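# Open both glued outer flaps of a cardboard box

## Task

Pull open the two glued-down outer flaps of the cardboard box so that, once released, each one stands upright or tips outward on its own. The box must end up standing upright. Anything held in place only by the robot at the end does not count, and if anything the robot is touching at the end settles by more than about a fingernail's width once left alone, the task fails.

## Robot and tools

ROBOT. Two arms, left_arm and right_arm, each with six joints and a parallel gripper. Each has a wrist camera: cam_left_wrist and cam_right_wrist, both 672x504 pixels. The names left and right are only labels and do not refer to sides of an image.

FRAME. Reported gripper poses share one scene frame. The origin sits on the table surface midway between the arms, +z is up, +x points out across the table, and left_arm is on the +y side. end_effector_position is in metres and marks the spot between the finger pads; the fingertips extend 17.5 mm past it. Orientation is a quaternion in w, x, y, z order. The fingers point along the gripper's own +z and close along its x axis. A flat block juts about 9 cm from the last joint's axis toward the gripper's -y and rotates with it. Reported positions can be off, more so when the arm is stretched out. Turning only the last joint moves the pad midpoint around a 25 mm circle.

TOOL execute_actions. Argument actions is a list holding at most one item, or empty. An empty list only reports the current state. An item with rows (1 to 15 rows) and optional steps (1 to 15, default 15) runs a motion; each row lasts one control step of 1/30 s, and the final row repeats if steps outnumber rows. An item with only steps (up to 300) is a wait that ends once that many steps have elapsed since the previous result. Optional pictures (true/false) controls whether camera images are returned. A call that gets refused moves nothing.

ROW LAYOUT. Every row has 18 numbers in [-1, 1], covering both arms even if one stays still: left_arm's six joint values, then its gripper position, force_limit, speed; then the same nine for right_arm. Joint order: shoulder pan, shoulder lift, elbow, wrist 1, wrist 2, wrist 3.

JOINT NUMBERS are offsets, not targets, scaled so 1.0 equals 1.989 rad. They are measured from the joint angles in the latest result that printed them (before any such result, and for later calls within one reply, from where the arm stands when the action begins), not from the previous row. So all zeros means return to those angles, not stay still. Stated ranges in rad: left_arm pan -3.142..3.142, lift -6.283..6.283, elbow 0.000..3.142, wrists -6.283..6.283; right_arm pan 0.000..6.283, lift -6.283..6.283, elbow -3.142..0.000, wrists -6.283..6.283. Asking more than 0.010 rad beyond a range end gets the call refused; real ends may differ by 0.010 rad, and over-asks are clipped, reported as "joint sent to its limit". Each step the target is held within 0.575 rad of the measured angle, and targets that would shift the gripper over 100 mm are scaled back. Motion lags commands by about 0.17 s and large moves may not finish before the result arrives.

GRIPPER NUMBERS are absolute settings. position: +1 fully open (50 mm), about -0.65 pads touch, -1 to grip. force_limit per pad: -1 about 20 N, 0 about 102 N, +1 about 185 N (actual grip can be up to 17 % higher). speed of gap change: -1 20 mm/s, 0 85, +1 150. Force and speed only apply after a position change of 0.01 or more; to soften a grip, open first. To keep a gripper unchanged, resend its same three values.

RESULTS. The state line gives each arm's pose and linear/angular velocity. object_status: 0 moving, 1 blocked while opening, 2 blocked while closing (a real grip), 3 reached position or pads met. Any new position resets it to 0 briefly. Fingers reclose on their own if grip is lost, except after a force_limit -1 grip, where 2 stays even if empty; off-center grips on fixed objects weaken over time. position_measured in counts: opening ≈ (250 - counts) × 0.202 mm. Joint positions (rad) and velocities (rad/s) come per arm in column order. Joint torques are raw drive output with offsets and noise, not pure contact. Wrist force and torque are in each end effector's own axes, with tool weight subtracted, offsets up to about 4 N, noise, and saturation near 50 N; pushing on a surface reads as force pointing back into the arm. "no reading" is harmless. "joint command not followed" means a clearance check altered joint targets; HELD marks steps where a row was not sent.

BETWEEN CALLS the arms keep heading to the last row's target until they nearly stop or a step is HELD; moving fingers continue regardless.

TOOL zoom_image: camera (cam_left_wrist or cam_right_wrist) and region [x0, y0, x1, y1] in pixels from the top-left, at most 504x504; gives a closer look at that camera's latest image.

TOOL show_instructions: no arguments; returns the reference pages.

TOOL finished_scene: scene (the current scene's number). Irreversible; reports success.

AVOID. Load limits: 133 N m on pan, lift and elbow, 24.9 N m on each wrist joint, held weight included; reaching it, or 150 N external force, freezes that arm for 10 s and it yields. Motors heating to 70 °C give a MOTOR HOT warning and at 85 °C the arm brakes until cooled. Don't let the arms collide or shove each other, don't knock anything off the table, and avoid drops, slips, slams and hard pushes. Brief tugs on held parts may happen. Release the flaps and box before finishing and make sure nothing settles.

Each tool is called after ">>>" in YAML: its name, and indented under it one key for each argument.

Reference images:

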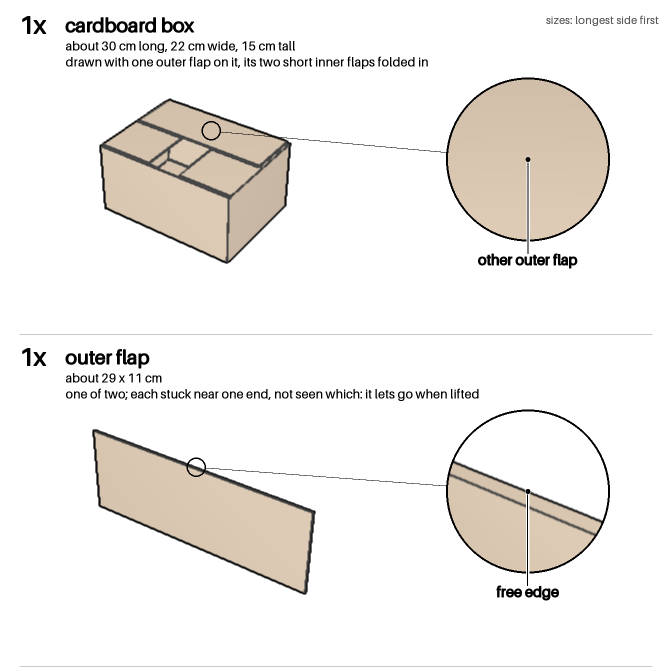

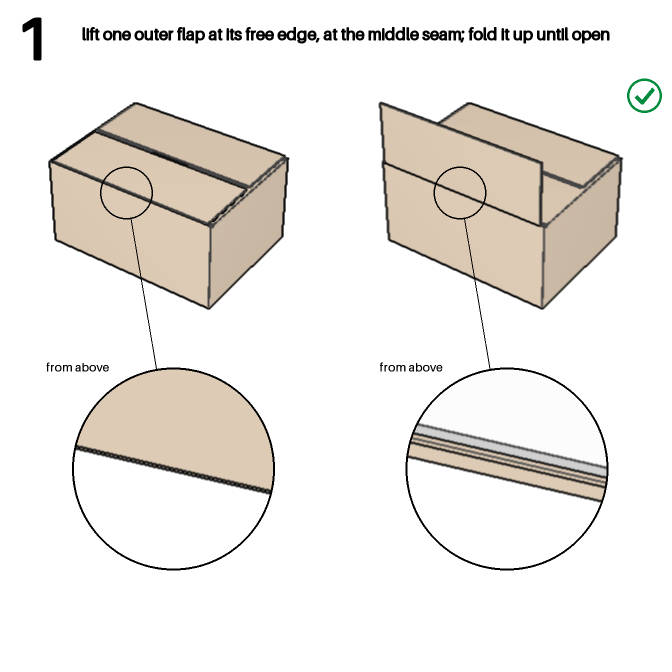

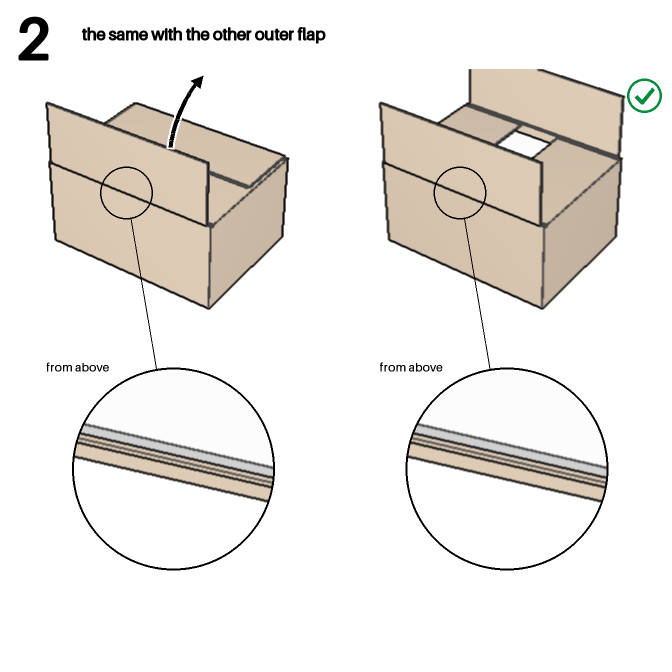

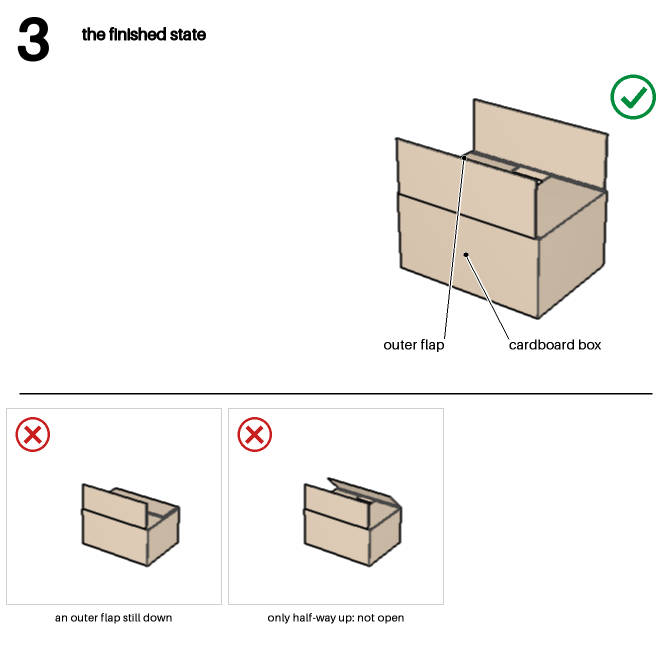

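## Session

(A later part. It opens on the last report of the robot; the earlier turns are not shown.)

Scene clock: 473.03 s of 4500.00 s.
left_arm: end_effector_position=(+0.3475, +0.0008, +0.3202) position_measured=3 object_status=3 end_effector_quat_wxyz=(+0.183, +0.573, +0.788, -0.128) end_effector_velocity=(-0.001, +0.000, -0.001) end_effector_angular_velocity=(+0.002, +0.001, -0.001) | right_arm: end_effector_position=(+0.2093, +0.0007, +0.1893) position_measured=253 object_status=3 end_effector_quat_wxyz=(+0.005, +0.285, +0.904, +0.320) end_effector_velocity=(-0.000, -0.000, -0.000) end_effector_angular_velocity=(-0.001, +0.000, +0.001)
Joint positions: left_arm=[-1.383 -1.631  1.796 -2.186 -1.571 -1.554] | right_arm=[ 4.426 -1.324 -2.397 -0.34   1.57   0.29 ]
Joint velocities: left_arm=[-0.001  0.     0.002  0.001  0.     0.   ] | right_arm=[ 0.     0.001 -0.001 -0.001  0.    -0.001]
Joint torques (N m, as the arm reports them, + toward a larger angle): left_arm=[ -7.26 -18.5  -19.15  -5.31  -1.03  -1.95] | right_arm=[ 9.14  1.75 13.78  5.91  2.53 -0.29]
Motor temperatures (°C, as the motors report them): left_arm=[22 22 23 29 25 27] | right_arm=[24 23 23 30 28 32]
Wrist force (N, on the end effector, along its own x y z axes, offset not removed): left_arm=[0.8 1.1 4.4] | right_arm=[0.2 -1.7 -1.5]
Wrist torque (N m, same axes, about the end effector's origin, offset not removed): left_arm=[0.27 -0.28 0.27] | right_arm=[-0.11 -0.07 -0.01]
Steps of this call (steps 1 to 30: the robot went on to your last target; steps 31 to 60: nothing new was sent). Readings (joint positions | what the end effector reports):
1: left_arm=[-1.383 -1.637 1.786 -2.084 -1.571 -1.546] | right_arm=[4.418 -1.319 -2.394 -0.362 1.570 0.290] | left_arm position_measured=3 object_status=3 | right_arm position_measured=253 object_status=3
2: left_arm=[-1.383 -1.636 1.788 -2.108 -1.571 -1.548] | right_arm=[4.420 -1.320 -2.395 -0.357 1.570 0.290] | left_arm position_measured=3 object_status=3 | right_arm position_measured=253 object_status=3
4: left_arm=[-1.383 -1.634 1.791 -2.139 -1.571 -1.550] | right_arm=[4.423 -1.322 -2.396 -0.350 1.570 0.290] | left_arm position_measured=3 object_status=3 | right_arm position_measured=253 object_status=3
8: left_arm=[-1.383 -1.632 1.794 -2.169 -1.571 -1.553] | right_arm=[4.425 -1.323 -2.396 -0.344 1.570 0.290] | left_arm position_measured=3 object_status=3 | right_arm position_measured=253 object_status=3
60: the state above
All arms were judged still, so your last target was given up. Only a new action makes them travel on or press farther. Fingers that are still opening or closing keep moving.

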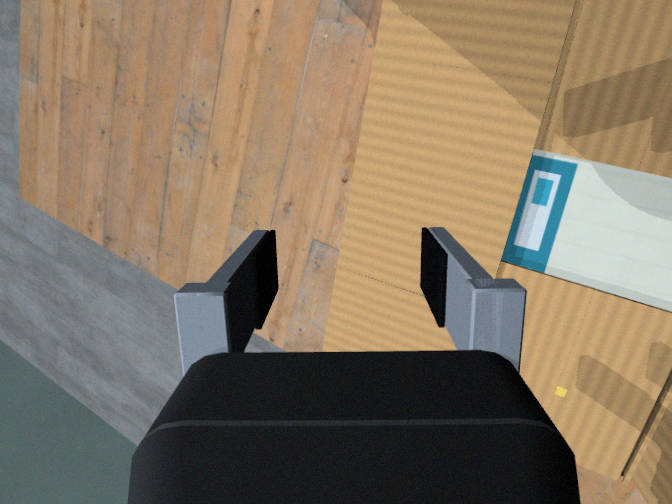

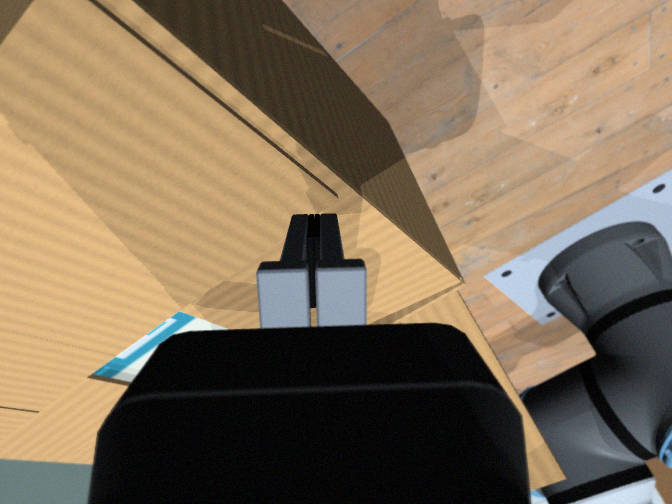

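>>> execute_actions:
  actions:
    - {"rows":[[0,0.0476,0.1136,-0.1612,0,0,1,0,0,0,-0.027,-0.0015,0.0285,0,0,-1,0,0]]}
  pictures: false

>>> execute_actions:
  actions:
    - {"steps":50}

Scene clock: 485.93 s of 4500.00 s.
left_arm: end_effector_position=(+0.3477, -0.0000, +0.2070) position_measured=3 object_status=3 end_effector_quat_wxyz=(+0.182, +0.574, +0.788, -0.128) end_effector_velocity=(-0.002, +0.004, -0.038) end_effector_angular_velocity=(-0.017, -0.006, -0.001) | right_arm: end_effector_position=(+0.2123, +0.0095, +0.1767) position_measured=253 object_status=3 end_effector_quat_wxyz=(+0.005, +0.285, +0.903, +0.320) end_effector_velocity=(+0.001, +0.003, -0.003) end_effector_angular_velocity=(+0.001, -0.003, +0.001)
Joint positions: left_arm=[-1.383 -1.541  2.011 -2.489 -1.571 -1.554] | right_arm=[ 4.426 -1.375 -2.399 -0.286  1.57   0.29 ]
Joint velocities: left_arm=[-0.001  0.031  0.087 -0.136  0.    -0.001] | right_arm=[ 0.    -0.015  0.001  0.016 -0.001 -0.002]
Joint torques (N m, as the arm reports them, + toward a larger angle): left_arm=[ -4.88 -20.62 -18.4   -5.57  -1.07  -1.89] | right_arm=[ 8.52 -4.29  5.88  2.86  2.01 -0.49]
Motor temperatures (°C, as the motors report them): left_arm=[22 22 23 29 25 27] | right_arm=[24 23 23 30 28 32]
Wrist force (N, on the end effector, along its own x y z axes, offset not removed): left_arm=[-1.3 -2.4 3.9] | right_arm=[0.5 8.1 -16.5]
Wrist torque (N m, same axes, about the end effector's origin, offset not removed): left_arm=[-0.42 0.17 -0.01] | right_arm=[0.42 0.20 -0.07]
Steps of this call (steps 1 to 90: nothing new was sent; then 9.40 s passed at rest; steps 91 to 105: all 15 steps of this action). Readings (joint positions | what the end effector reports):
91: left_arm=[-1.383 -1.631 1.796 -2.186 -1.571 -1.554] | right_arm=[4.426 -1.324 -2.397 -0.340 1.570 0.290] | left_arm position_measured=3 object_status=3 | right_arm position_measured=253 object_status=3
92: left_arm=[-1.383 -1.628 1.799 -2.189 -1.571 -1.554] | right_arm=[4.426 -1.327 -2.397 -0.337 1.570 0.290] | left_arm position_measured=3 object_status=3 | right_arm position_measured=253 object_status=3
94: left_arm=[-1.383 -1.603 1.843 -2.237 -1.571 -1.554] | right_arm=[4.426 -1.344 -2.398 -0.319 1.570 0.290] | left_arm position_measured=3 object_status=3 | right_arm position_measured=253 object_status=3
98: left_arm=[-1.383 -1.561 1.953 -2.398 -1.571 -1.554] | right_arm=[4.426 -1.366 -2.399 -0.296 1.570 0.290] | left_arm position_measured=3 object_status=3 | right_arm position_measured=253 object_status=3
105: the state above

Scene clock: 487.60 s of 4500.00 s.
left_arm: end_effector_position=(+0.3475, +0.0005, +0.2021) position_measured=3 object_status=3 end_effector_quat_wxyz=(+0.183, +0.573, +0.788, -0.128) end_effector_velocity=(+0.000, -0.001, +0.001) end_effector_angular_velocity=(-0.002, -0.001, +0.000) | right_arm: end_effector_position=(+0.2123, +0.0098, +0.1760) position_measured=253 object_status=3 end_effector_quat_wxyz=(+0.005, +0.285, +0.904, +0.320) end_effector_velocity=(-0.000, +0.000, -0.000) end_effector_angular_velocity=(-0.001, +0.000, +0.000)
Joint positions: left_arm=[-1.383 -1.537  2.022 -2.506 -1.571 -1.554] | right_arm=[ 4.426 -1.377 -2.4   -0.284  1.57   0.29 ]
Joint velocities: left_arm=[-0.     0.    -0.002 -0.    -0.    -0.   ] | right_arm=[ 0.    -0.001  0.    -0.001  0.    -0.   ]
Joint torques (N m, as the arm reports them, + toward a larger angle): left_arm=[  2.23 -20.06 -17.11  -5.35  -1.15  -1.92] | right_arm=[ 6.8  -9.27  1.46  1.44  2.3  -0.3 ]
Motor temperatures (°C, as the motors report them): left_arm=[22 22 23 29 25 27] | right_arm=[24 23 23 30 28 32]
Wrist force (N, on the end effector, along its own x y z axes, offset not removed): left_arm=[-0.3 -3.3 5.8] | right_arm=[0.2 9.2 -31.7]
Wrist torque (N m, same axes, about the end effector's origin, offset not removed): left_arm=[-0.51 0.02 0.05] | right_arm=[0.44 0.06 0.01]
Steps of this call (steps 1 to 30: the robot went on to your last target; steps 31 to 50: nothing new was sent). Readings (joint positions | what the end effector reports):
1: left_arm=[-1.383 -1.540 2.013 -2.493 -1.571 -1.554] | right_arm=[4.426 -1.376 -2.399 -0.285 1.570 0.290] | left_arm position_measured=3 object_status=3 | right_arm position_measured=253 object_status=3
2: left_arm=[-1.383 -1.539 2.015 -2.496 -1.571 -1.554] | right_arm=[4.426 -1.376 -2.399 -0.285 1.570 0.290] | left_arm position_measured=3 object_status=3 | right_arm position_measured=253 object_status=3
4: left_arm=[-1.383 -1.538 2.018 -2.500 -1.571 -1.554] | right_arm=[4.426 -1.376 -2.400 -0.284 1.570 0.290] | left_arm position_measured=3 object_status=3 | right_arm position_measured=253 object_status=3
8: left_arm=[-1.383 -1.537 2.020 -2.504 -1.571 -1.554] | right_arm=[4.426 -1.377 -2.400 -0.284 1.570 0.290] | left_arm position_measured=3 object_status=3 | right_arm position_measured=253 object_status=3
50: the state above
All arms were judged still, so your last target was given up. Only a new action makes them travel on or press farther. Fingers that are still opening or closing keep moving.

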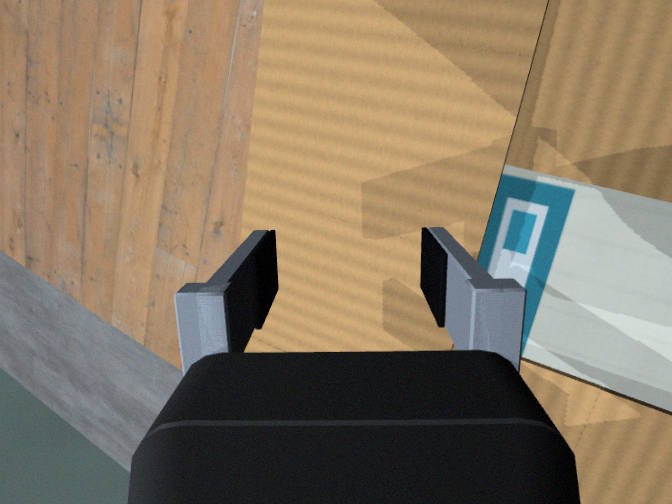

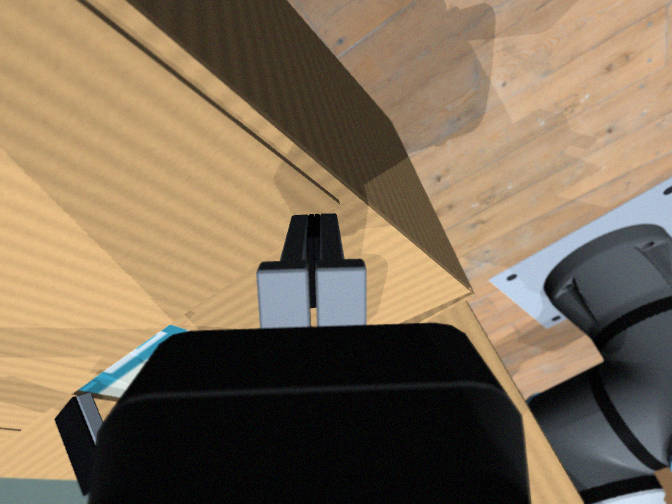

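>>> execute_actions:
  actions:
    - {"rows":[[0,0.0169,0.0195,-0.0362,0,0,1,0,0,0,0,0,0,0,0,-1,0,0]]}
  pictures: false

>>> execute_actions:
  actions:
    - {"rows":[[0,0.0072,0.0072,-0.0146,0,0,1,0,0,0,0,0,0,0,0,-1,0,0]]}

Scene clock: 496.17 s of 4500.00 s.
left_arm: end_effector_position=(+0.3476, +0.0004, +0.1778) position_measured=3 object_status=3 end_effector_quat_wxyz=(+0.183, +0.573, +0.788, -0.128) end_effector_velocity=(+0.000, +0.000, -0.006) end_effector_angular_velocity=(-0.002, -0.001, -0.000) | right_arm: end_effector_position=(+0.2123, +0.0098, +0.1760) position_measured=253 object_status=3 end_effector_quat_wxyz=(+0.005, +0.285, +0.904, +0.320) end_effector_velocity=(+0.000, +0.001, +0.001) end_effector_angular_velocity=(+0.002, -0.002, +0.002)
Joint positions: left_arm=[-1.383 -1.504  2.059 -2.576 -1.571 -1.554] | right_arm=[ 4.426 -1.377 -2.4   -0.284  1.57   0.29 ]
Joint velocities: left_arm=[ 0.     0.008  0.01  -0.019  0.     0.   ] | right_arm=[ 0.     0.     0.001  0.001  0.001 -0.002]
Joint torques (N m, as the arm reports them, + toward a larger angle): left_arm=[ 1.87  3.4  -2.95 -2.11 -1.11 -1.8 ] | right_arm=[ 0.76 -8.38  2.48  1.01  2.03 -0.33]
Motor temperatures (°C, as the motors report them): left_arm=[22 22 23 29 25 27] | right_arm=[24 23 23 30 28 32]
Wrist force (N, on the end effector, along its own x y z axes, offset not removed): left_arm=[-3.1 -2.4 -36.5] | right_arm=[-1.5 5.7 -30.0]
Wrist torque (N m, same axes, about the end effector's origin, offset not removed): left_arm=[-0.61 1.90 0.02] | right_arm=[-0.24 0.30 -0.04]
Steps of this call (steps 1 to 90: nothing new was sent; then 5.07 s passed at rest; steps 91 to 105: all 15 steps of this action). Readings (joint positions | what the end effector reports):
91: left_arm=[-1.383 -1.537 2.022 -2.506 -1.571 -1.554] | right_arm=[4.426 -1.377 -2.400 -0.284 1.570 0.290] | left_arm position_measured=3 object_status=3 | right_arm position_measured=253 object_status=3
92: left_arm=[-1.383 -1.534 2.024 -2.510 -1.571 -1.554] | right_arm=[4.426 -1.377 -2.400 -0.284 1.570 0.290] | left_arm position_measured=3 object_status=3 | right_arm position_measured=253 object_status=3
94: left_arm=[-1.383 -1.523 2.037 -2.533 -1.571 -1.554] | right_arm=[4.426 -1.377 -2.400 -0.284 1.570 0.290] | left_arm position_measured=3 object_status=3 | right_arm position_measured=253 object_status=3
98: left_arm=[-1.383 -1.510 2.052 -2.562 -1.571 -1.554] | right_arm=[4.426 -1.377 -2.400 -0.284 1.570 0.290] | left_arm position_measured=3 object_status=3 | right_arm position_measured=253 object_status=3
105: the state above

Scene clock: 506.37 s of 4500.00 s.
left_arm: end_effector_position=(+0.3485, -0.0022, +0.1790) position_measured=3 object_status=3 end_effector_quat_wxyz=(+0.189, +0.572, +0.787, -0.133) end_effector_velocity=(+0.000, -0.001, +0.001) end_effector_angular_velocity=(-0.002, -0.001, -0.000) | right_arm: end_effector_position=(+0.2123, +0.0098, +0.1760) position_measured=253 object_status=3 end_effector_quat_wxyz=(+0.005, +0.285, +0.904, +0.320) end_effector_velocity=(+0.000, -0.000, -0.000) end_effector_angular_velocity=(-0.001, -0.001, +0.001)
Joint positions: left_arm=[-1.383 -1.502  2.063 -2.596 -1.571 -1.554] | right_arm=[ 4.426 -1.377 -2.4   -0.284  1.57   0.29 ]
Joint velocities: left_arm=[-0.    -0.    -0.002  0.     0.     0.   ] | right_arm=[-0.    -0.     0.    -0.001 -0.001 -0.001]
Joint torques (N m, as the arm reports them, + toward a larger angle): left_arm=[ -0.78 -21.76 -21.29  -3.12   0.     0.07] | right_arm=[ 0.93 11.09 18.79  1.22  1.85 -0.04]
Motor temperatures (°C, as the motors report them): left_arm=[22 22 23 29 25 27] | right_arm=[24 23 23 30 28 32]
Wrist force (N, on the end effector, along its own x y z axes, offset not removed): left_arm=[-2.2 2.1 -17.3] | right_arm=[-2.2 8.8 -27.1]
Wrist torque (N m, same axes, about the end effector's origin, offset not removed): left_arm=[0.35 0.90 0.15] | right_arm=[-0.42 -0.29 -0.17]
FORCE FAULT: contact force on the left arm reached its limit, and that arm stopped for 10 seconds. The contact can be on any part of that arm, not only on its tool. That arm's remaining commands of this call were not run. That arm holds still and accepts commands again. Move the arm away from the contact; if what it grips holds it there, let go first. Pushing or pulling that hard again can fault the arm again.
The stop of the left arm began at step 6 of this call (marked STOPPED below). From that step on that arm followed nothing that you had sent. 10 of its steps, steps kept back included, did not run and will not run. Nothing is kept back now, and the robot has no last target.
Steps of this call (steps 1 to 15: all 15 steps of this action; steps 16 to 306: the stop continued). Readings (joint positions | what the end effector reports):
1: left_arm=[-1.383 -1.504 2.059 -2.576 -1.571 -1.554] | right_arm=[4.426 -1.377 -2.400 -0.284 1.570 0.290] | left_arm position_measured=3 object_status=3 | right_arm position_measured=253 object_status=3
2: left_arm=[-1.383 -1.503 2.061 -2.579 -1.571 -1.554] | right_arm=[4.426 -1.377 -2.400 -0.284 1.570 0.290] | left_arm position_measured=3 object_status=3 | right_arm position_measured=253 object_status=3
4: left_arm=[-1.383 -1.499 2.065 -2.589 -1.571 -1.554] | right_arm=[4.426 -1.377 -2.400 -0.284 1.570 0.290] | left_arm position_measured=3 object_status=3 | right_arm position_measured=253 object_status=3
6: left_arm=[-1.383 -1.500 2.064 -2.593 -1.571 -1.554] | right_arm=[4.426 -1.377 -2.400 -0.284 1.570 0.290] | left_arm position_measured=3 object_status=3 | right_arm position_measured=253 object_status=3 STOPPED (the left arm)
8: left_arm=[-1.383 -1.501 2.063 -2.595 -1.571 -1.554] | right_arm=[4.426 -1.377 -2.400 -0.284 1.570 0.290] | left_arm position_measured=3 object_status=3 | right_arm position_measured=253 object_status=3
306: the state above

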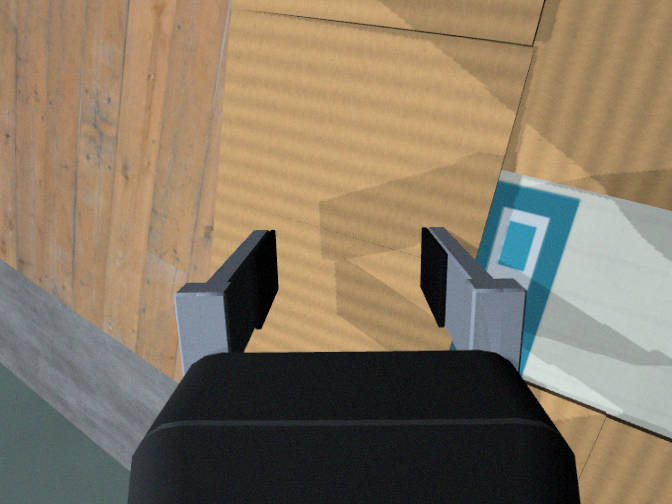

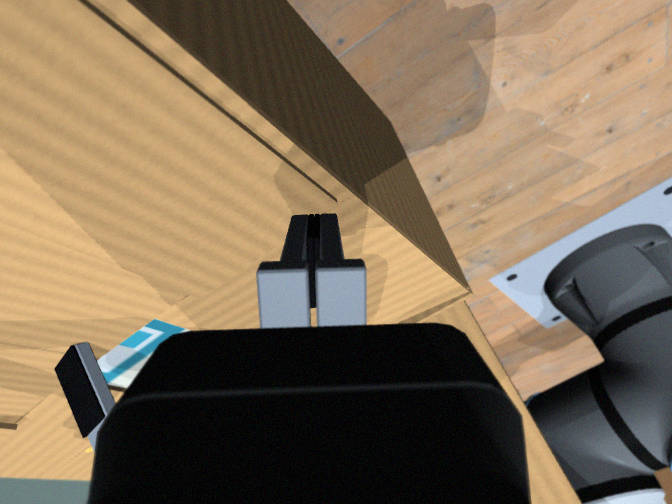

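>>> execute_actions:
  actions:
    - {"rows":[[0,-0.0057,-0.0059,0.0116,0,0,1,0,0,0,0,0,0,0,0,-1,0,0],[0,-0.0057,-0.0059,0.0116,0,0,1,0,0,0,0,0,0,0,0,-1,0,0],[0,-0.0057,-0.0059,0.0116,0,0,1,0,0,0,0,0,0,0,0,-1,0,0],[0,-0.0057,-0.0059,0.0116,0,0,1,0,0,0,0,0,0,0,0,-1,0,0],[0,-0.0057,-0.0059,0.0116,0,0,1,0,0,0,0,0,0,0,0,-1,0,0],[0,-0.0057,-0.0059,0.0116,0,0,1,0,0,0,0,0,0,0,0,-1,0,0],[0,-0.0363,0.0273,0.0089,0,0,1,0,0,0,0,0,0,0,0,-1,0,0]]}
  pictures: false

>>> execute_actions:
  actions:
    - {"steps":25}

Scene clock: 520.03 s of 4500.00 s.
left_arm: end_effector_position=(+0.3413, +0.0189, +0.1861) position_measured=3 object_status=3 end_effector_quat_wxyz=(+0.189, +0.572, +0.787, -0.133) end_effector_velocity=(-0.011, +0.035, -0.001) end_effector_angular_velocity=(+0.002, +0.000, +0.001) | right_arm: end_effector_position=(+0.2123, +0.0098, +0.1760) position_measured=253 object_status=3 end_effector_quat_wxyz=(+0.005, +0.285, +0.904, +0.320) end_effector_velocity=(-0.000, -0.000, +0.000) end_effector_angular_velocity=(+0.000, -0.001, +0.001)
Joint positions: left_arm=[-1.383 -1.564  2.106 -2.578 -1.571 -1.554] | right_arm=[ 4.426 -1.377 -2.4   -0.284  1.57   0.29 ]
Joint velocities: left_arm=[ 0.001 -0.084  0.086 -0.001  0.     0.   ] | right_arm=[ 0.     0.001 -0.001  0.    -0.    -0.001]
Joint torques (N m, as the arm reports them, + toward a larger angle): left_arm=[ -1.38 -31.84 -16.28  -5.41   0.01   0.06] | right_arm=[ 0.08 11.11 17.77  1.21  1.98 -0.31]
Motor temperatures (°C, as the motors report them): left_arm=[22 22 23 29 25 27] | right_arm=[24 23 23 30 28 32]
Wrist force (N, on the end effector, along its own x y z axes, offset not removed): left_arm=[-2.9 -2.7 4.1] | right_arm=[-3.7 10.7 -27.6]
Wrist torque (N m, same axes, about the end effector's origin, offset not removed): left_arm=[-0.21 0.58 0.17] | right_arm=[-0.18 0.01 -0.15]
Steps of this call (steps 1 to 90: nothing new was sent; then 10.17 s passed at rest; steps 91 to 105: all 15 steps of this action). Readings (joint positions | what the end effector reports):
91: left_arm=[-1.383 -1.502 2.063 -2.596 -1.571 -1.554] | right_arm=[4.426 -1.377 -2.400 -0.284 1.570 0.290] | left_arm position_measured=3 object_status=3 | right_arm position_measured=253 object_status=3
92: left_arm=[-1.383 -1.503 2.062 -2.595 -1.571 -1.554] | right_arm=[4.426 -1.377 -2.400 -0.284 1.570 0.290] | left_arm position_measured=3 object_status=3 | right_arm position_measured=253 object_status=3
94: left_arm=[-1.383 -1.506 2.058 -2.587 -1.571 -1.554] | right_arm=[4.426 -1.377 -2.400 -0.284 1.570 0.290] | left_arm position_measured=3 object_status=3 | right_arm position_measured=253 object_status=3
98: left_arm=[-1.383 -1.514 2.056 -2.579 -1.571 -1.554] | right_arm=[4.426 -1.377 -2.400 -0.284 1.570 0.290] | left_arm position_measured=3 object_status=3 | right_arm position_measured=253 object_status=3
105: the state above

Scene clock: 520.87 s of 4500.00 s.
left_arm: end_effector_position=(+0.3398, +0.0233, +0.1860) position_measured=3 object_status=3 end_effector_quat_wxyz=(+0.189, +0.572, +0.787, -0.133) end_effector_velocity=(-0.000, +0.001, -0.001) end_effector_angular_velocity=(+0.002, +0.001, -0.001) | right_arm: end_effector_position=(+0.2123, +0.0098, +0.1760) position_measured=253 object_status=3 end_effector_quat_wxyz=(+0.005, +0.285, +0.904, +0.320) end_effector_velocity=(-0.000, +0.000, -0.000) end_effector_angular_velocity=(-0.001, +0.001, +0.000)
Joint positions: left_arm=[-1.383 -1.574  2.117 -2.579 -1.571 -1.554] | right_arm=[ 4.426 -1.377 -2.4   -0.284  1.57   0.29 ]
Joint velocities: left_arm=[-0.    -0.     0.002  0.    -0.     0.   ] | right_arm=[ 0.    -0.    -0.    -0.     0.001  0.   ]
Joint torques (N m, as the arm reports them, + toward a larger angle): left_arm=[ -0.47 -32.08 -16.46  -5.35  -0.04   0.11] | right_arm=[ 0.78 10.32 16.55  1.09  1.91 -0.44]
Motor temperatures (°C, as the motors report them): left_arm=[22 22 23 29 25 27] | right_arm=[24 23 23 30 28 32]
Wrist force (N, on the end effector, along its own x y z axes, offset not removed): left_arm=[0.4 -4.0 6.1] | right_arm=[-3.3 11.5 -27.6]
Wrist torque (N m, same axes, about the end effector's origin, offset not removed): left_arm=[-0.74 -0.04 -0.09] | right_arm=[-0.06 -0.13 -0.18]
Steps of this call (steps 1 to 25: the robot went on to your last target). Readings (joint positions | what the end effector reports):
1: left_arm=[-1.383 -1.566 2.108 -2.579 -1.571 -1.554] | right_arm=[4.426 -1.377 -2.400 -0.284 1.570 0.290] | left_arm position_measured=3 object_status=3 | right_arm position_measured=253 object_status=3
2: left_arm=[-1.383 -1.568 2.110 -2.579 -1.571 -1.554] | right_arm=[4.426 -1.377 -2.400 -0.284 1.570 0.290] | left_arm position_measured=3 object_status=3 | right_arm position_measured=253 object_status=3
4: left_arm=[-1.383 -1.571 2.113 -2.579 -1.571 -1.554] | right_arm=[4.426 -1.377 -2.400 -0.284 1.570 0.290] | left_arm position_measured=3 object_status=3 | right_arm position_measured=253 object_status=3
8: left_arm=[-1.383 -1.573 2.115 -2.579 -1.571 -1.554] | right_arm=[4.426 -1.377 -2.400 -0.284 1.570 0.290] | left_arm position_measured=3 object_status=3 | right_arm position_measured=253 object_status=3
25: the state above

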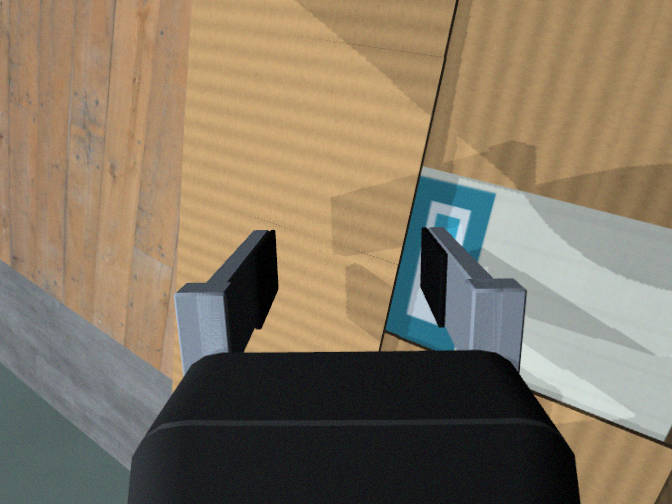

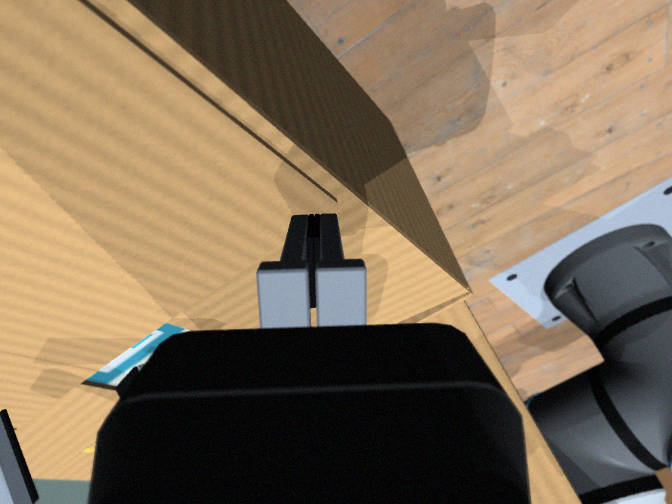

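>>> execute_actions:
  actions:
    - {"rows":[[0,0.0036,0.0037,-0.0073,0,0,1,0,0,0,0,0,0,0,0,-1,0,0],[0,0.0057,0.0059,-0.0116,0,0,1,0,0,0,0,0,0,0,0,-1,0,0],[0,0.0078,0.0081,-0.016,0,0,1,0,0,0,0,0,0,0,0,-1,0,0]]}

Scene clock: 526.73 s of 4500.00 s.
left_arm: end_effector_position=(+0.3398, +0.0232, +0.1760) position_measured=3 object_status=3 end_effector_quat_wxyz=(+0.189, +0.572, +0.787, -0.133) end_effector_velocity=(+0.001, -0.000, -0.003) end_effector_angular_velocity=(-0.001, -0.000, +0.002) | right_arm: end_effector_position=(+0.2123, +0.0098, +0.1760) position_measured=253 object_status=3 end_effector_quat_wxyz=(+0.005, +0.285, +0.904, +0.320) end_effector_velocity=(-0.000, -0.000, -0.001) end_effector_angular_velocity=(-0.001, +0.002, +0.000)
Joint positions: left_arm=[-1.383 -1.56   2.132 -2.609 -1.571 -1.554] | right_arm=[ 4.426 -1.377 -2.4   -0.284  1.57   0.29 ]
Joint velocities: left_arm=[ 0.002  0.005  0.004 -0.011 -0.    -0.   ] | right_arm=[-0.    -0.002 -0.001  0.001  0.001  0.001]
Joint torques (N m, as the arm reports them, + toward a larger angle): left_arm=[ -0.72 -17.41 -16.55  -5.3    0.03  -0.01] | right_arm=[ 1.21  9.47 15.41  1.31  1.89 -0.26]
Motor temperatures (°C, as the motors report them): left_arm=[22 22 23 29 25 27] | right_arm=[24 23 23 30 28 32]
Wrist force (N, on the end effector, along its own x y z axes, offset not removed): left_arm=[-4.4 -1.9 4.4] | right_arm=[-3.4 10.1 -28.6]
Wrist torque (N m, same axes, about the end effector's origin, offset not removed): left_arm=[-0.24 0.89 0.11] | right_arm=[-0.32 -0.11 -0.25]
Steps of this call (steps 1 to 15: the robot went on to your last target; steps 16 to 90: nothing new was sent; then 2.37 s passed at rest; steps 91 to 105: all 15 steps of this action). Readings (joint positions | what the end effector reports):
91: left_arm=[-1.383 -1.574 2.117 -2.579 -1.571 -1.554] | right_arm=[4.426 -1.377 -2.400 -0.284 1.570 0.290] | left_arm position_measured=3 object_status=3 | right_arm position_measured=253 object_status=3
92: left_arm=[-1.383 -1.574 2.117 -2.580 -1.571 -1.554] | right_arm=[4.426 -1.377 -2.400 -0.284 1.570 0.290] | left_arm position_measured=3 object_status=3 | right_arm position_measured=253 object_status=3
94: left_arm=[-1.383 -1.570 2.121 -2.588 -1.571 -1.554] | right_arm=[4.426 -1.377 -2.400 -0.284 1.570 0.290] | left_arm position_measured=3 object_status=3 | right_arm position_measured=253 object_status=3
98: left_arm=[-1.383 -1.563 2.129 -2.602 -1.571 -1.554] | right_arm=[4.426 -1.377 -2.400 -0.284 1.570 0.290] | left_arm position_measured=3 object_status=3 | right_arm position_measured=253 object_status=3
105: the state above

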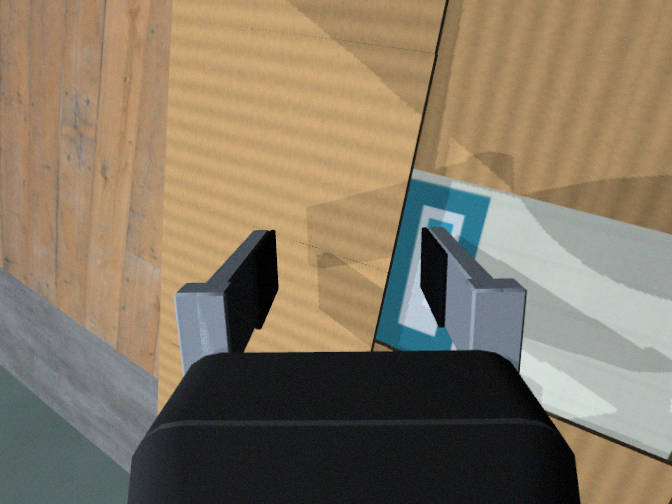

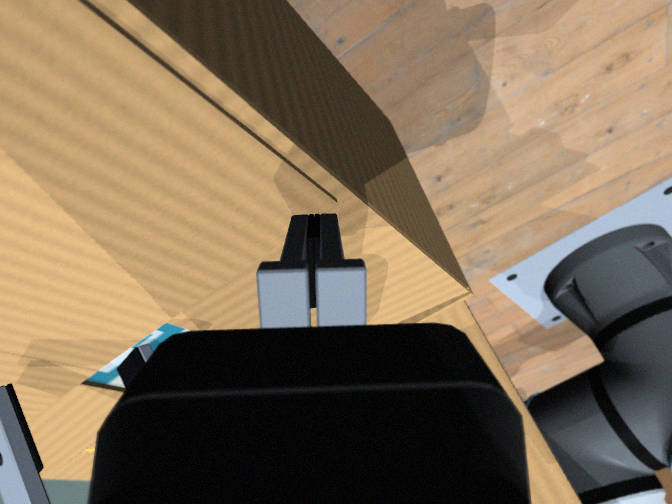

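>>> execute_actions:
  actions:
    - {"rows":[[0,0.002,0.0021,-0.0041,0,0,1,0,0,0,0,0,0,0,0,-1,0,0],[0,0.004,0.0042,-0.0082,0,0,1,0,0,0,0,0,0,0,0,-1,0,0],[0,0.004,0.0042,-0.0082,0,0,1,0,0,0,0,0,0,0,0,-1,0,0],[0,0.0062,0.0064,-0.0127,0,0,1,0,0,0,0,0,0,0,0,-1,0,0]]}

Scene clock: 533.73 s of 4500.00 s.
left_arm: end_effector_position=(+0.3398, +0.0233, +0.1683) position_measured=3 object_status=3 end_effector_quat_wxyz=(+0.189, +0.572, +0.787, -0.133) end_effector_velocity=(-0.000, -0.000, -0.003) end_effector_angular_velocity=(-0.001, -0.001, -0.002) | right_arm: end_effector_position=(+0.2123, +0.0098, +0.1760) position_measured=253 object_status=3 end_effector_quat_wxyz=(+0.005, +0.285, +0.904, +0.320) end_effector_velocity=(+0.000, -0.000, +0.000) end_effector_angular_velocity=(-0.001, +0.000, -0.001)
Joint positions: left_arm=[-1.383 -1.548  2.144 -2.633 -1.571 -1.554] | right_arm=[ 4.426 -1.377 -2.4   -0.284  1.57   0.29 ]
Joint velocities: left_arm=[-0.001  0.005  0.004 -0.01  -0.     0.001] | right_arm=[-0.     0.     0.001 -0.002 -0.001  0.001]
Joint torques (N m, as the arm reports them, + toward a larger angle): left_arm=[-1.15 -7.41 -6.73 -2.69  0.04  0.04] | right_arm=[-1.48  8.78 16.14  1.3   2.13 -0.39]
Motor temperatures (°C, as the motors report them): left_arm=[22 22 23 29 25 27] | right_arm=[24 23 23 30 28 32]
Wrist force (N, on the end effector, along its own x y z axes, offset not removed): left_arm=[-5.4 0.8 -13.9] | right_arm=[-2.1 10.5 -23.7]
Wrist torque (N m, same axes, about the end effector's origin, offset not removed): left_arm=[0.09 0.43 -0.23] | right_arm=[-0.05 -0.32 -0.27]
Steps of this call (steps 1 to 15: the robot went on to your last target; steps 16 to 90: nothing new was sent; then 3.50 s passed at rest; steps 91 to 105: all 15 steps of this action). Readings (joint positions | what the end effector reports):
91: left_arm=[-1.383 -1.559 2.133 -2.611 -1.571 -1.554] | right_arm=[4.426 -1.377 -2.400 -0.284 1.570 0.290] | left_arm position_measured=3 object_status=3 | right_arm position_measured=253 object_status=3
92: left_arm=[-1.383 -1.559 2.133 -2.611 -1.571 -1.554] | right_arm=[4.426 -1.377 -2.400 -0.284 1.570 0.290] | left_arm position_measured=3 object_status=3 | right_arm position_measured=253 object_status=3
94: left_arm=[-1.383 -1.556 2.135 -2.615 -1.571 -1.554] | right_arm=[4.426 -1.377 -2.400 -0.284 1.570 0.290] | left_arm position_measured=3 object_status=3 | right_arm position_measured=253 object_status=3
98: left_arm=[-1.383 -1.551 2.141 -2.627 -1.571 -1.554] | right_arm=[4.426 -1.377 -2.400 -0.284 1.570 0.290] | left_arm position_measured=3 object_status=3 | right_arm position_measured=253 object_status=3
105: the state above

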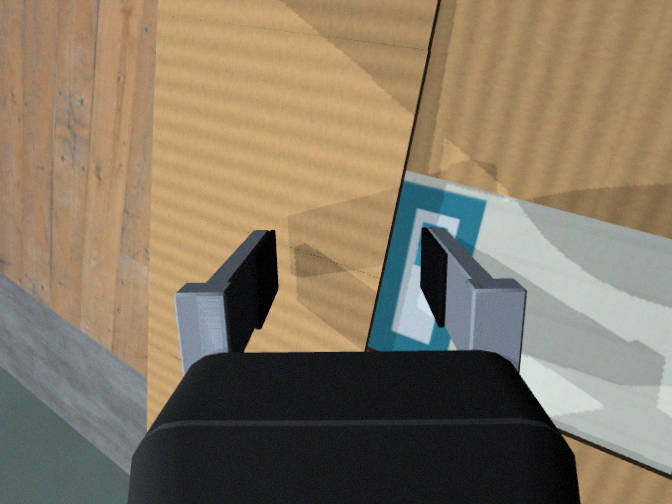

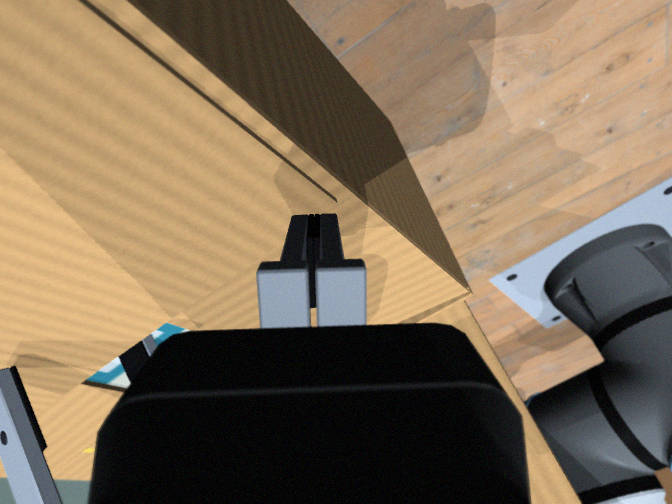

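>>> execute_actions:
  actions:
    - {"rows":[[0,-0.0021,-0.0022,0.0043,0,0,1,0,0,0,0,0,0,0,0,-1,0,0],[0,-0.0021,-0.0022,0.0043,0,0,1,0,0,0,0,0,0,0,0,-1,0,0],[0,-0.0021,-0.0022,0.0043,0,0,1,0,0,0,0,0,0,0,0,-1,0,0],[0,-0.0021,-0.0022,0.0043,0,0,1,0,0,0,0,0,0,0,0,-1,0,0],[0,0.003,-0.0078,0.0048,0,0,1,0,0,0,0,0,0,0,0,-1,0,0],[0,0.003,-0.0078,0.0048,0,0,1,0,0,0,0,0,0,0,0,-1,0,0],[0,0.008,-0.0133,0.0053,0,0,1,0,0,0,0,0,0,0,0,-1,0,0]]}
  pictures: false

>>> execute_actions:
  actions:
    - {"steps":12}

Scene clock: 542.43 s of 4500.00 s.
left_arm: end_effector_position=(+0.3423, +0.0158, +0.1713) position_measured=3 object_status=3 end_effector_quat_wxyz=(+0.189, +0.572, +0.787, -0.133) end_effector_velocity=(+0.003, -0.009, +0.002) end_effector_angular_velocity=(-0.001, -0.000, -0.000) | right_arm: end_effector_position=(+0.2123, +0.0098, +0.1760) position_measured=253 object_status=3 end_effector_quat_wxyz=(+0.005, +0.285, +0.904, +0.320) end_effector_velocity=(+0.000, -0.000, -0.001) end_effector_angular_velocity=(-0.002, -0.001, -0.000)
Joint positions: left_arm=[-1.383 -1.534  2.121 -2.623 -1.571 -1.554] | right_arm=[ 4.426 -1.377 -2.4   -0.284  1.57   0.29 ]
Joint velocities: left_arm=[ 0.     0.018 -0.023  0.004 -0.     0.   ] | right_arm=[-0.    -0.002 -0.     0.    -0.001 -0.001]
Joint torques (N m, as the arm reports them, + toward a larger angle): left_arm=[ -1.12 -19.05 -28.54  -2.61   0.     0.13] | right_arm=[ 1.27  9.21 15.03  0.9   2.07 -0.27]
Motor temperatures (°C, as the motors report them): left_arm=[22 22 23 29 25 27] | right_arm=[24 23 23 30 28 32]
Wrist force (N, on the end effector, along its own x y z axes, offset not removed): left_arm=[1.1 -3.4 5.6] | right_arm=[-4.5 11.6 -26.6]
Wrist torque (N m, same axes, about the end effector's origin, offset not removed): left_arm=[-0.48 -0.12 -0.04] | right_arm=[0.03 0.11 -0.11]
Steps of this call (steps 1 to 15: the robot went on to your last target; steps 16 to 90: nothing new was sent; then 5.20 s passed at rest; steps 91 to 105: all 15 steps of this action). Readings (joint positions | what the end effector reports):
91: left_arm=[-1.383 -1.547 2.145 -2.634 -1.571 -1.554] | right_arm=[4.426 -1.377 -2.400 -0.284 1.570 0.290] | left_arm position_measured=3 object_status=3 | right_arm position_measured=253 object_status=3
92: left_arm=[-1.383 -1.548 2.145 -2.634 -1.571 -1.554] | right_arm=[4.426 -1.377 -2.400 -0.284 1.570 0.290] | left_arm position_measured=3 object_status=3 | right_arm position_measured=253 object_status=3
94: left_arm=[-1.383 -1.549 2.143 -2.631 -1.571 -1.554] | right_arm=[4.426 -1.377 -2.400 -0.284 1.570 0.290] | left_arm position_measured=3 object_status=3 | right_arm position_measured=253 object_status=3
98: left_arm=[-1.383 -1.546 2.136 -2.626 -1.571 -1.554] | right_arm=[4.426 -1.377 -2.400 -0.284 1.570 0.290] | left_arm position_measured=3 object_status=3 | right_arm position_measured=253 object_status=3
105: the state above

Scene clock: 542.83 s of 4500.00 s.
left_arm: end_effector_position=(+0.3427, +0.0148, +0.1715) position_measured=3 object_status=3 end_effector_quat_wxyz=(+0.189, +0.572, +0.787, -0.133) end_effector_velocity=(+0.001, +0.001, -0.000) end_effector_angular_velocity=(+0.001, +0.000, +0.003) | right_arm: end_effector_position=(+0.2123, +0.0098, +0.1760) position_measured=253 object_status=3 end_effector_quat_wxyz=(+0.005, +0.285, +0.904, +0.320) end_effector_velocity=(+0.000, +0.000, +0.000) end_effector_angular_velocity=(-0.000, -0.001, +0.001)
Joint positions: left_arm=[-1.383 -1.532  2.118 -2.623 -1.571 -1.554] | right_arm=[ 4.426 -1.377 -2.4   -0.284  1.57   0.29 ]
Joint velocities: left_arm=[ 0.003  0.001 -0.001  0.001  0.     0.   ] | right_arm=[-0.    -0.     0.001 -0.    -0.    -0.002]
Joint torques (N m, as the arm reports them, + toward a larger angle): left_arm=[ -1.07 -19.72 -28.12  -2.38  -0.05  -0.01] | right_arm=[ 1.37  8.52 14.85  1.09  1.75 -0.37]
Motor temperatures (°C, as the motors report them): left_arm=[22 22 23 29 25 27] | right_arm=[24 23 23 30 28 32]
Wrist force (N, on the end effector, along its own x y z axes, offset not removed): left_arm=[3.4 -1.7 -1.3] | right_arm=[-3.2 9.8 -31.0]
Wrist torque (N m, same axes, about the end effector's origin, offset not removed): left_arm=[-0.31 -0.55 0.10] | right_arm=[-0.32 -0.07 -0.14]
Steps of this call (steps 1 to 12: the robot went on to your last target). Readings (joint positions | what the end effector reports):
1: left_arm=[-1.383 -1.534 2.120 -2.623 -1.571 -1.554] | right_arm=[4.426 -1.377 -2.400 -0.284 1.570 0.290] | left_arm position_measured=3 object_status=3 | right_arm position_measured=253 object_status=3
2: left_arm=[-1.383 -1.533 2.120 -2.623 -1.571 -1.554] | right_arm=[4.426 -1.377 -2.400 -0.284 1.570 0.290] | left_arm position_measured=3 object_status=3 | right_arm position_measured=253 object_status=3
4: left_arm=[-1.383 -1.533 2.119 -2.623 -1.571 -1.554] | right_arm=[4.426 -1.377 -2.400 -0.284 1.570 0.290] | left_arm position_measured=3 object_status=3 | right_arm position_measured=253 object_status=3
8: left_arm=[-1.383 -1.532 2.118 -2.623 -1.571 -1.554] | right_arm=[4.426 -1.377 -2.400 -0.284 1.570 0.290] | left_arm position_measured=3 object_status=3 | right_arm position_measured=253 object_status=3
12: the state above

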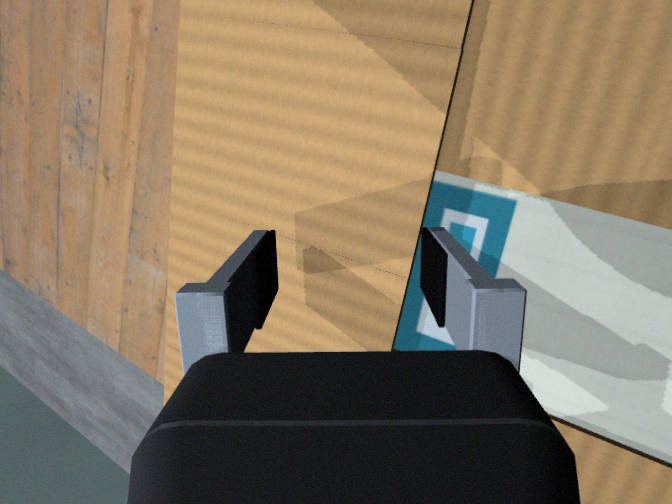

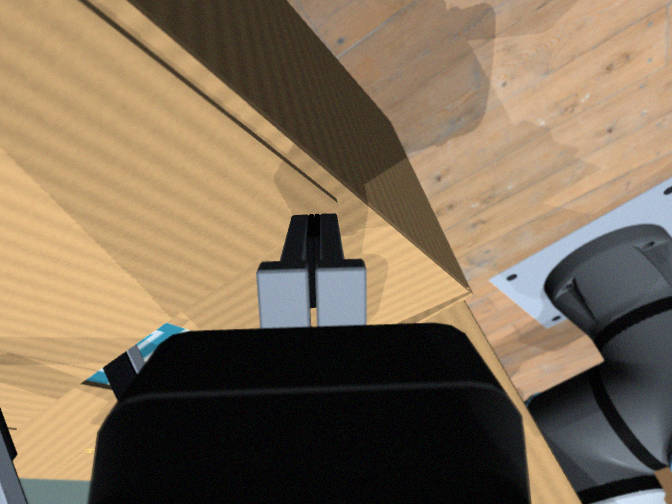

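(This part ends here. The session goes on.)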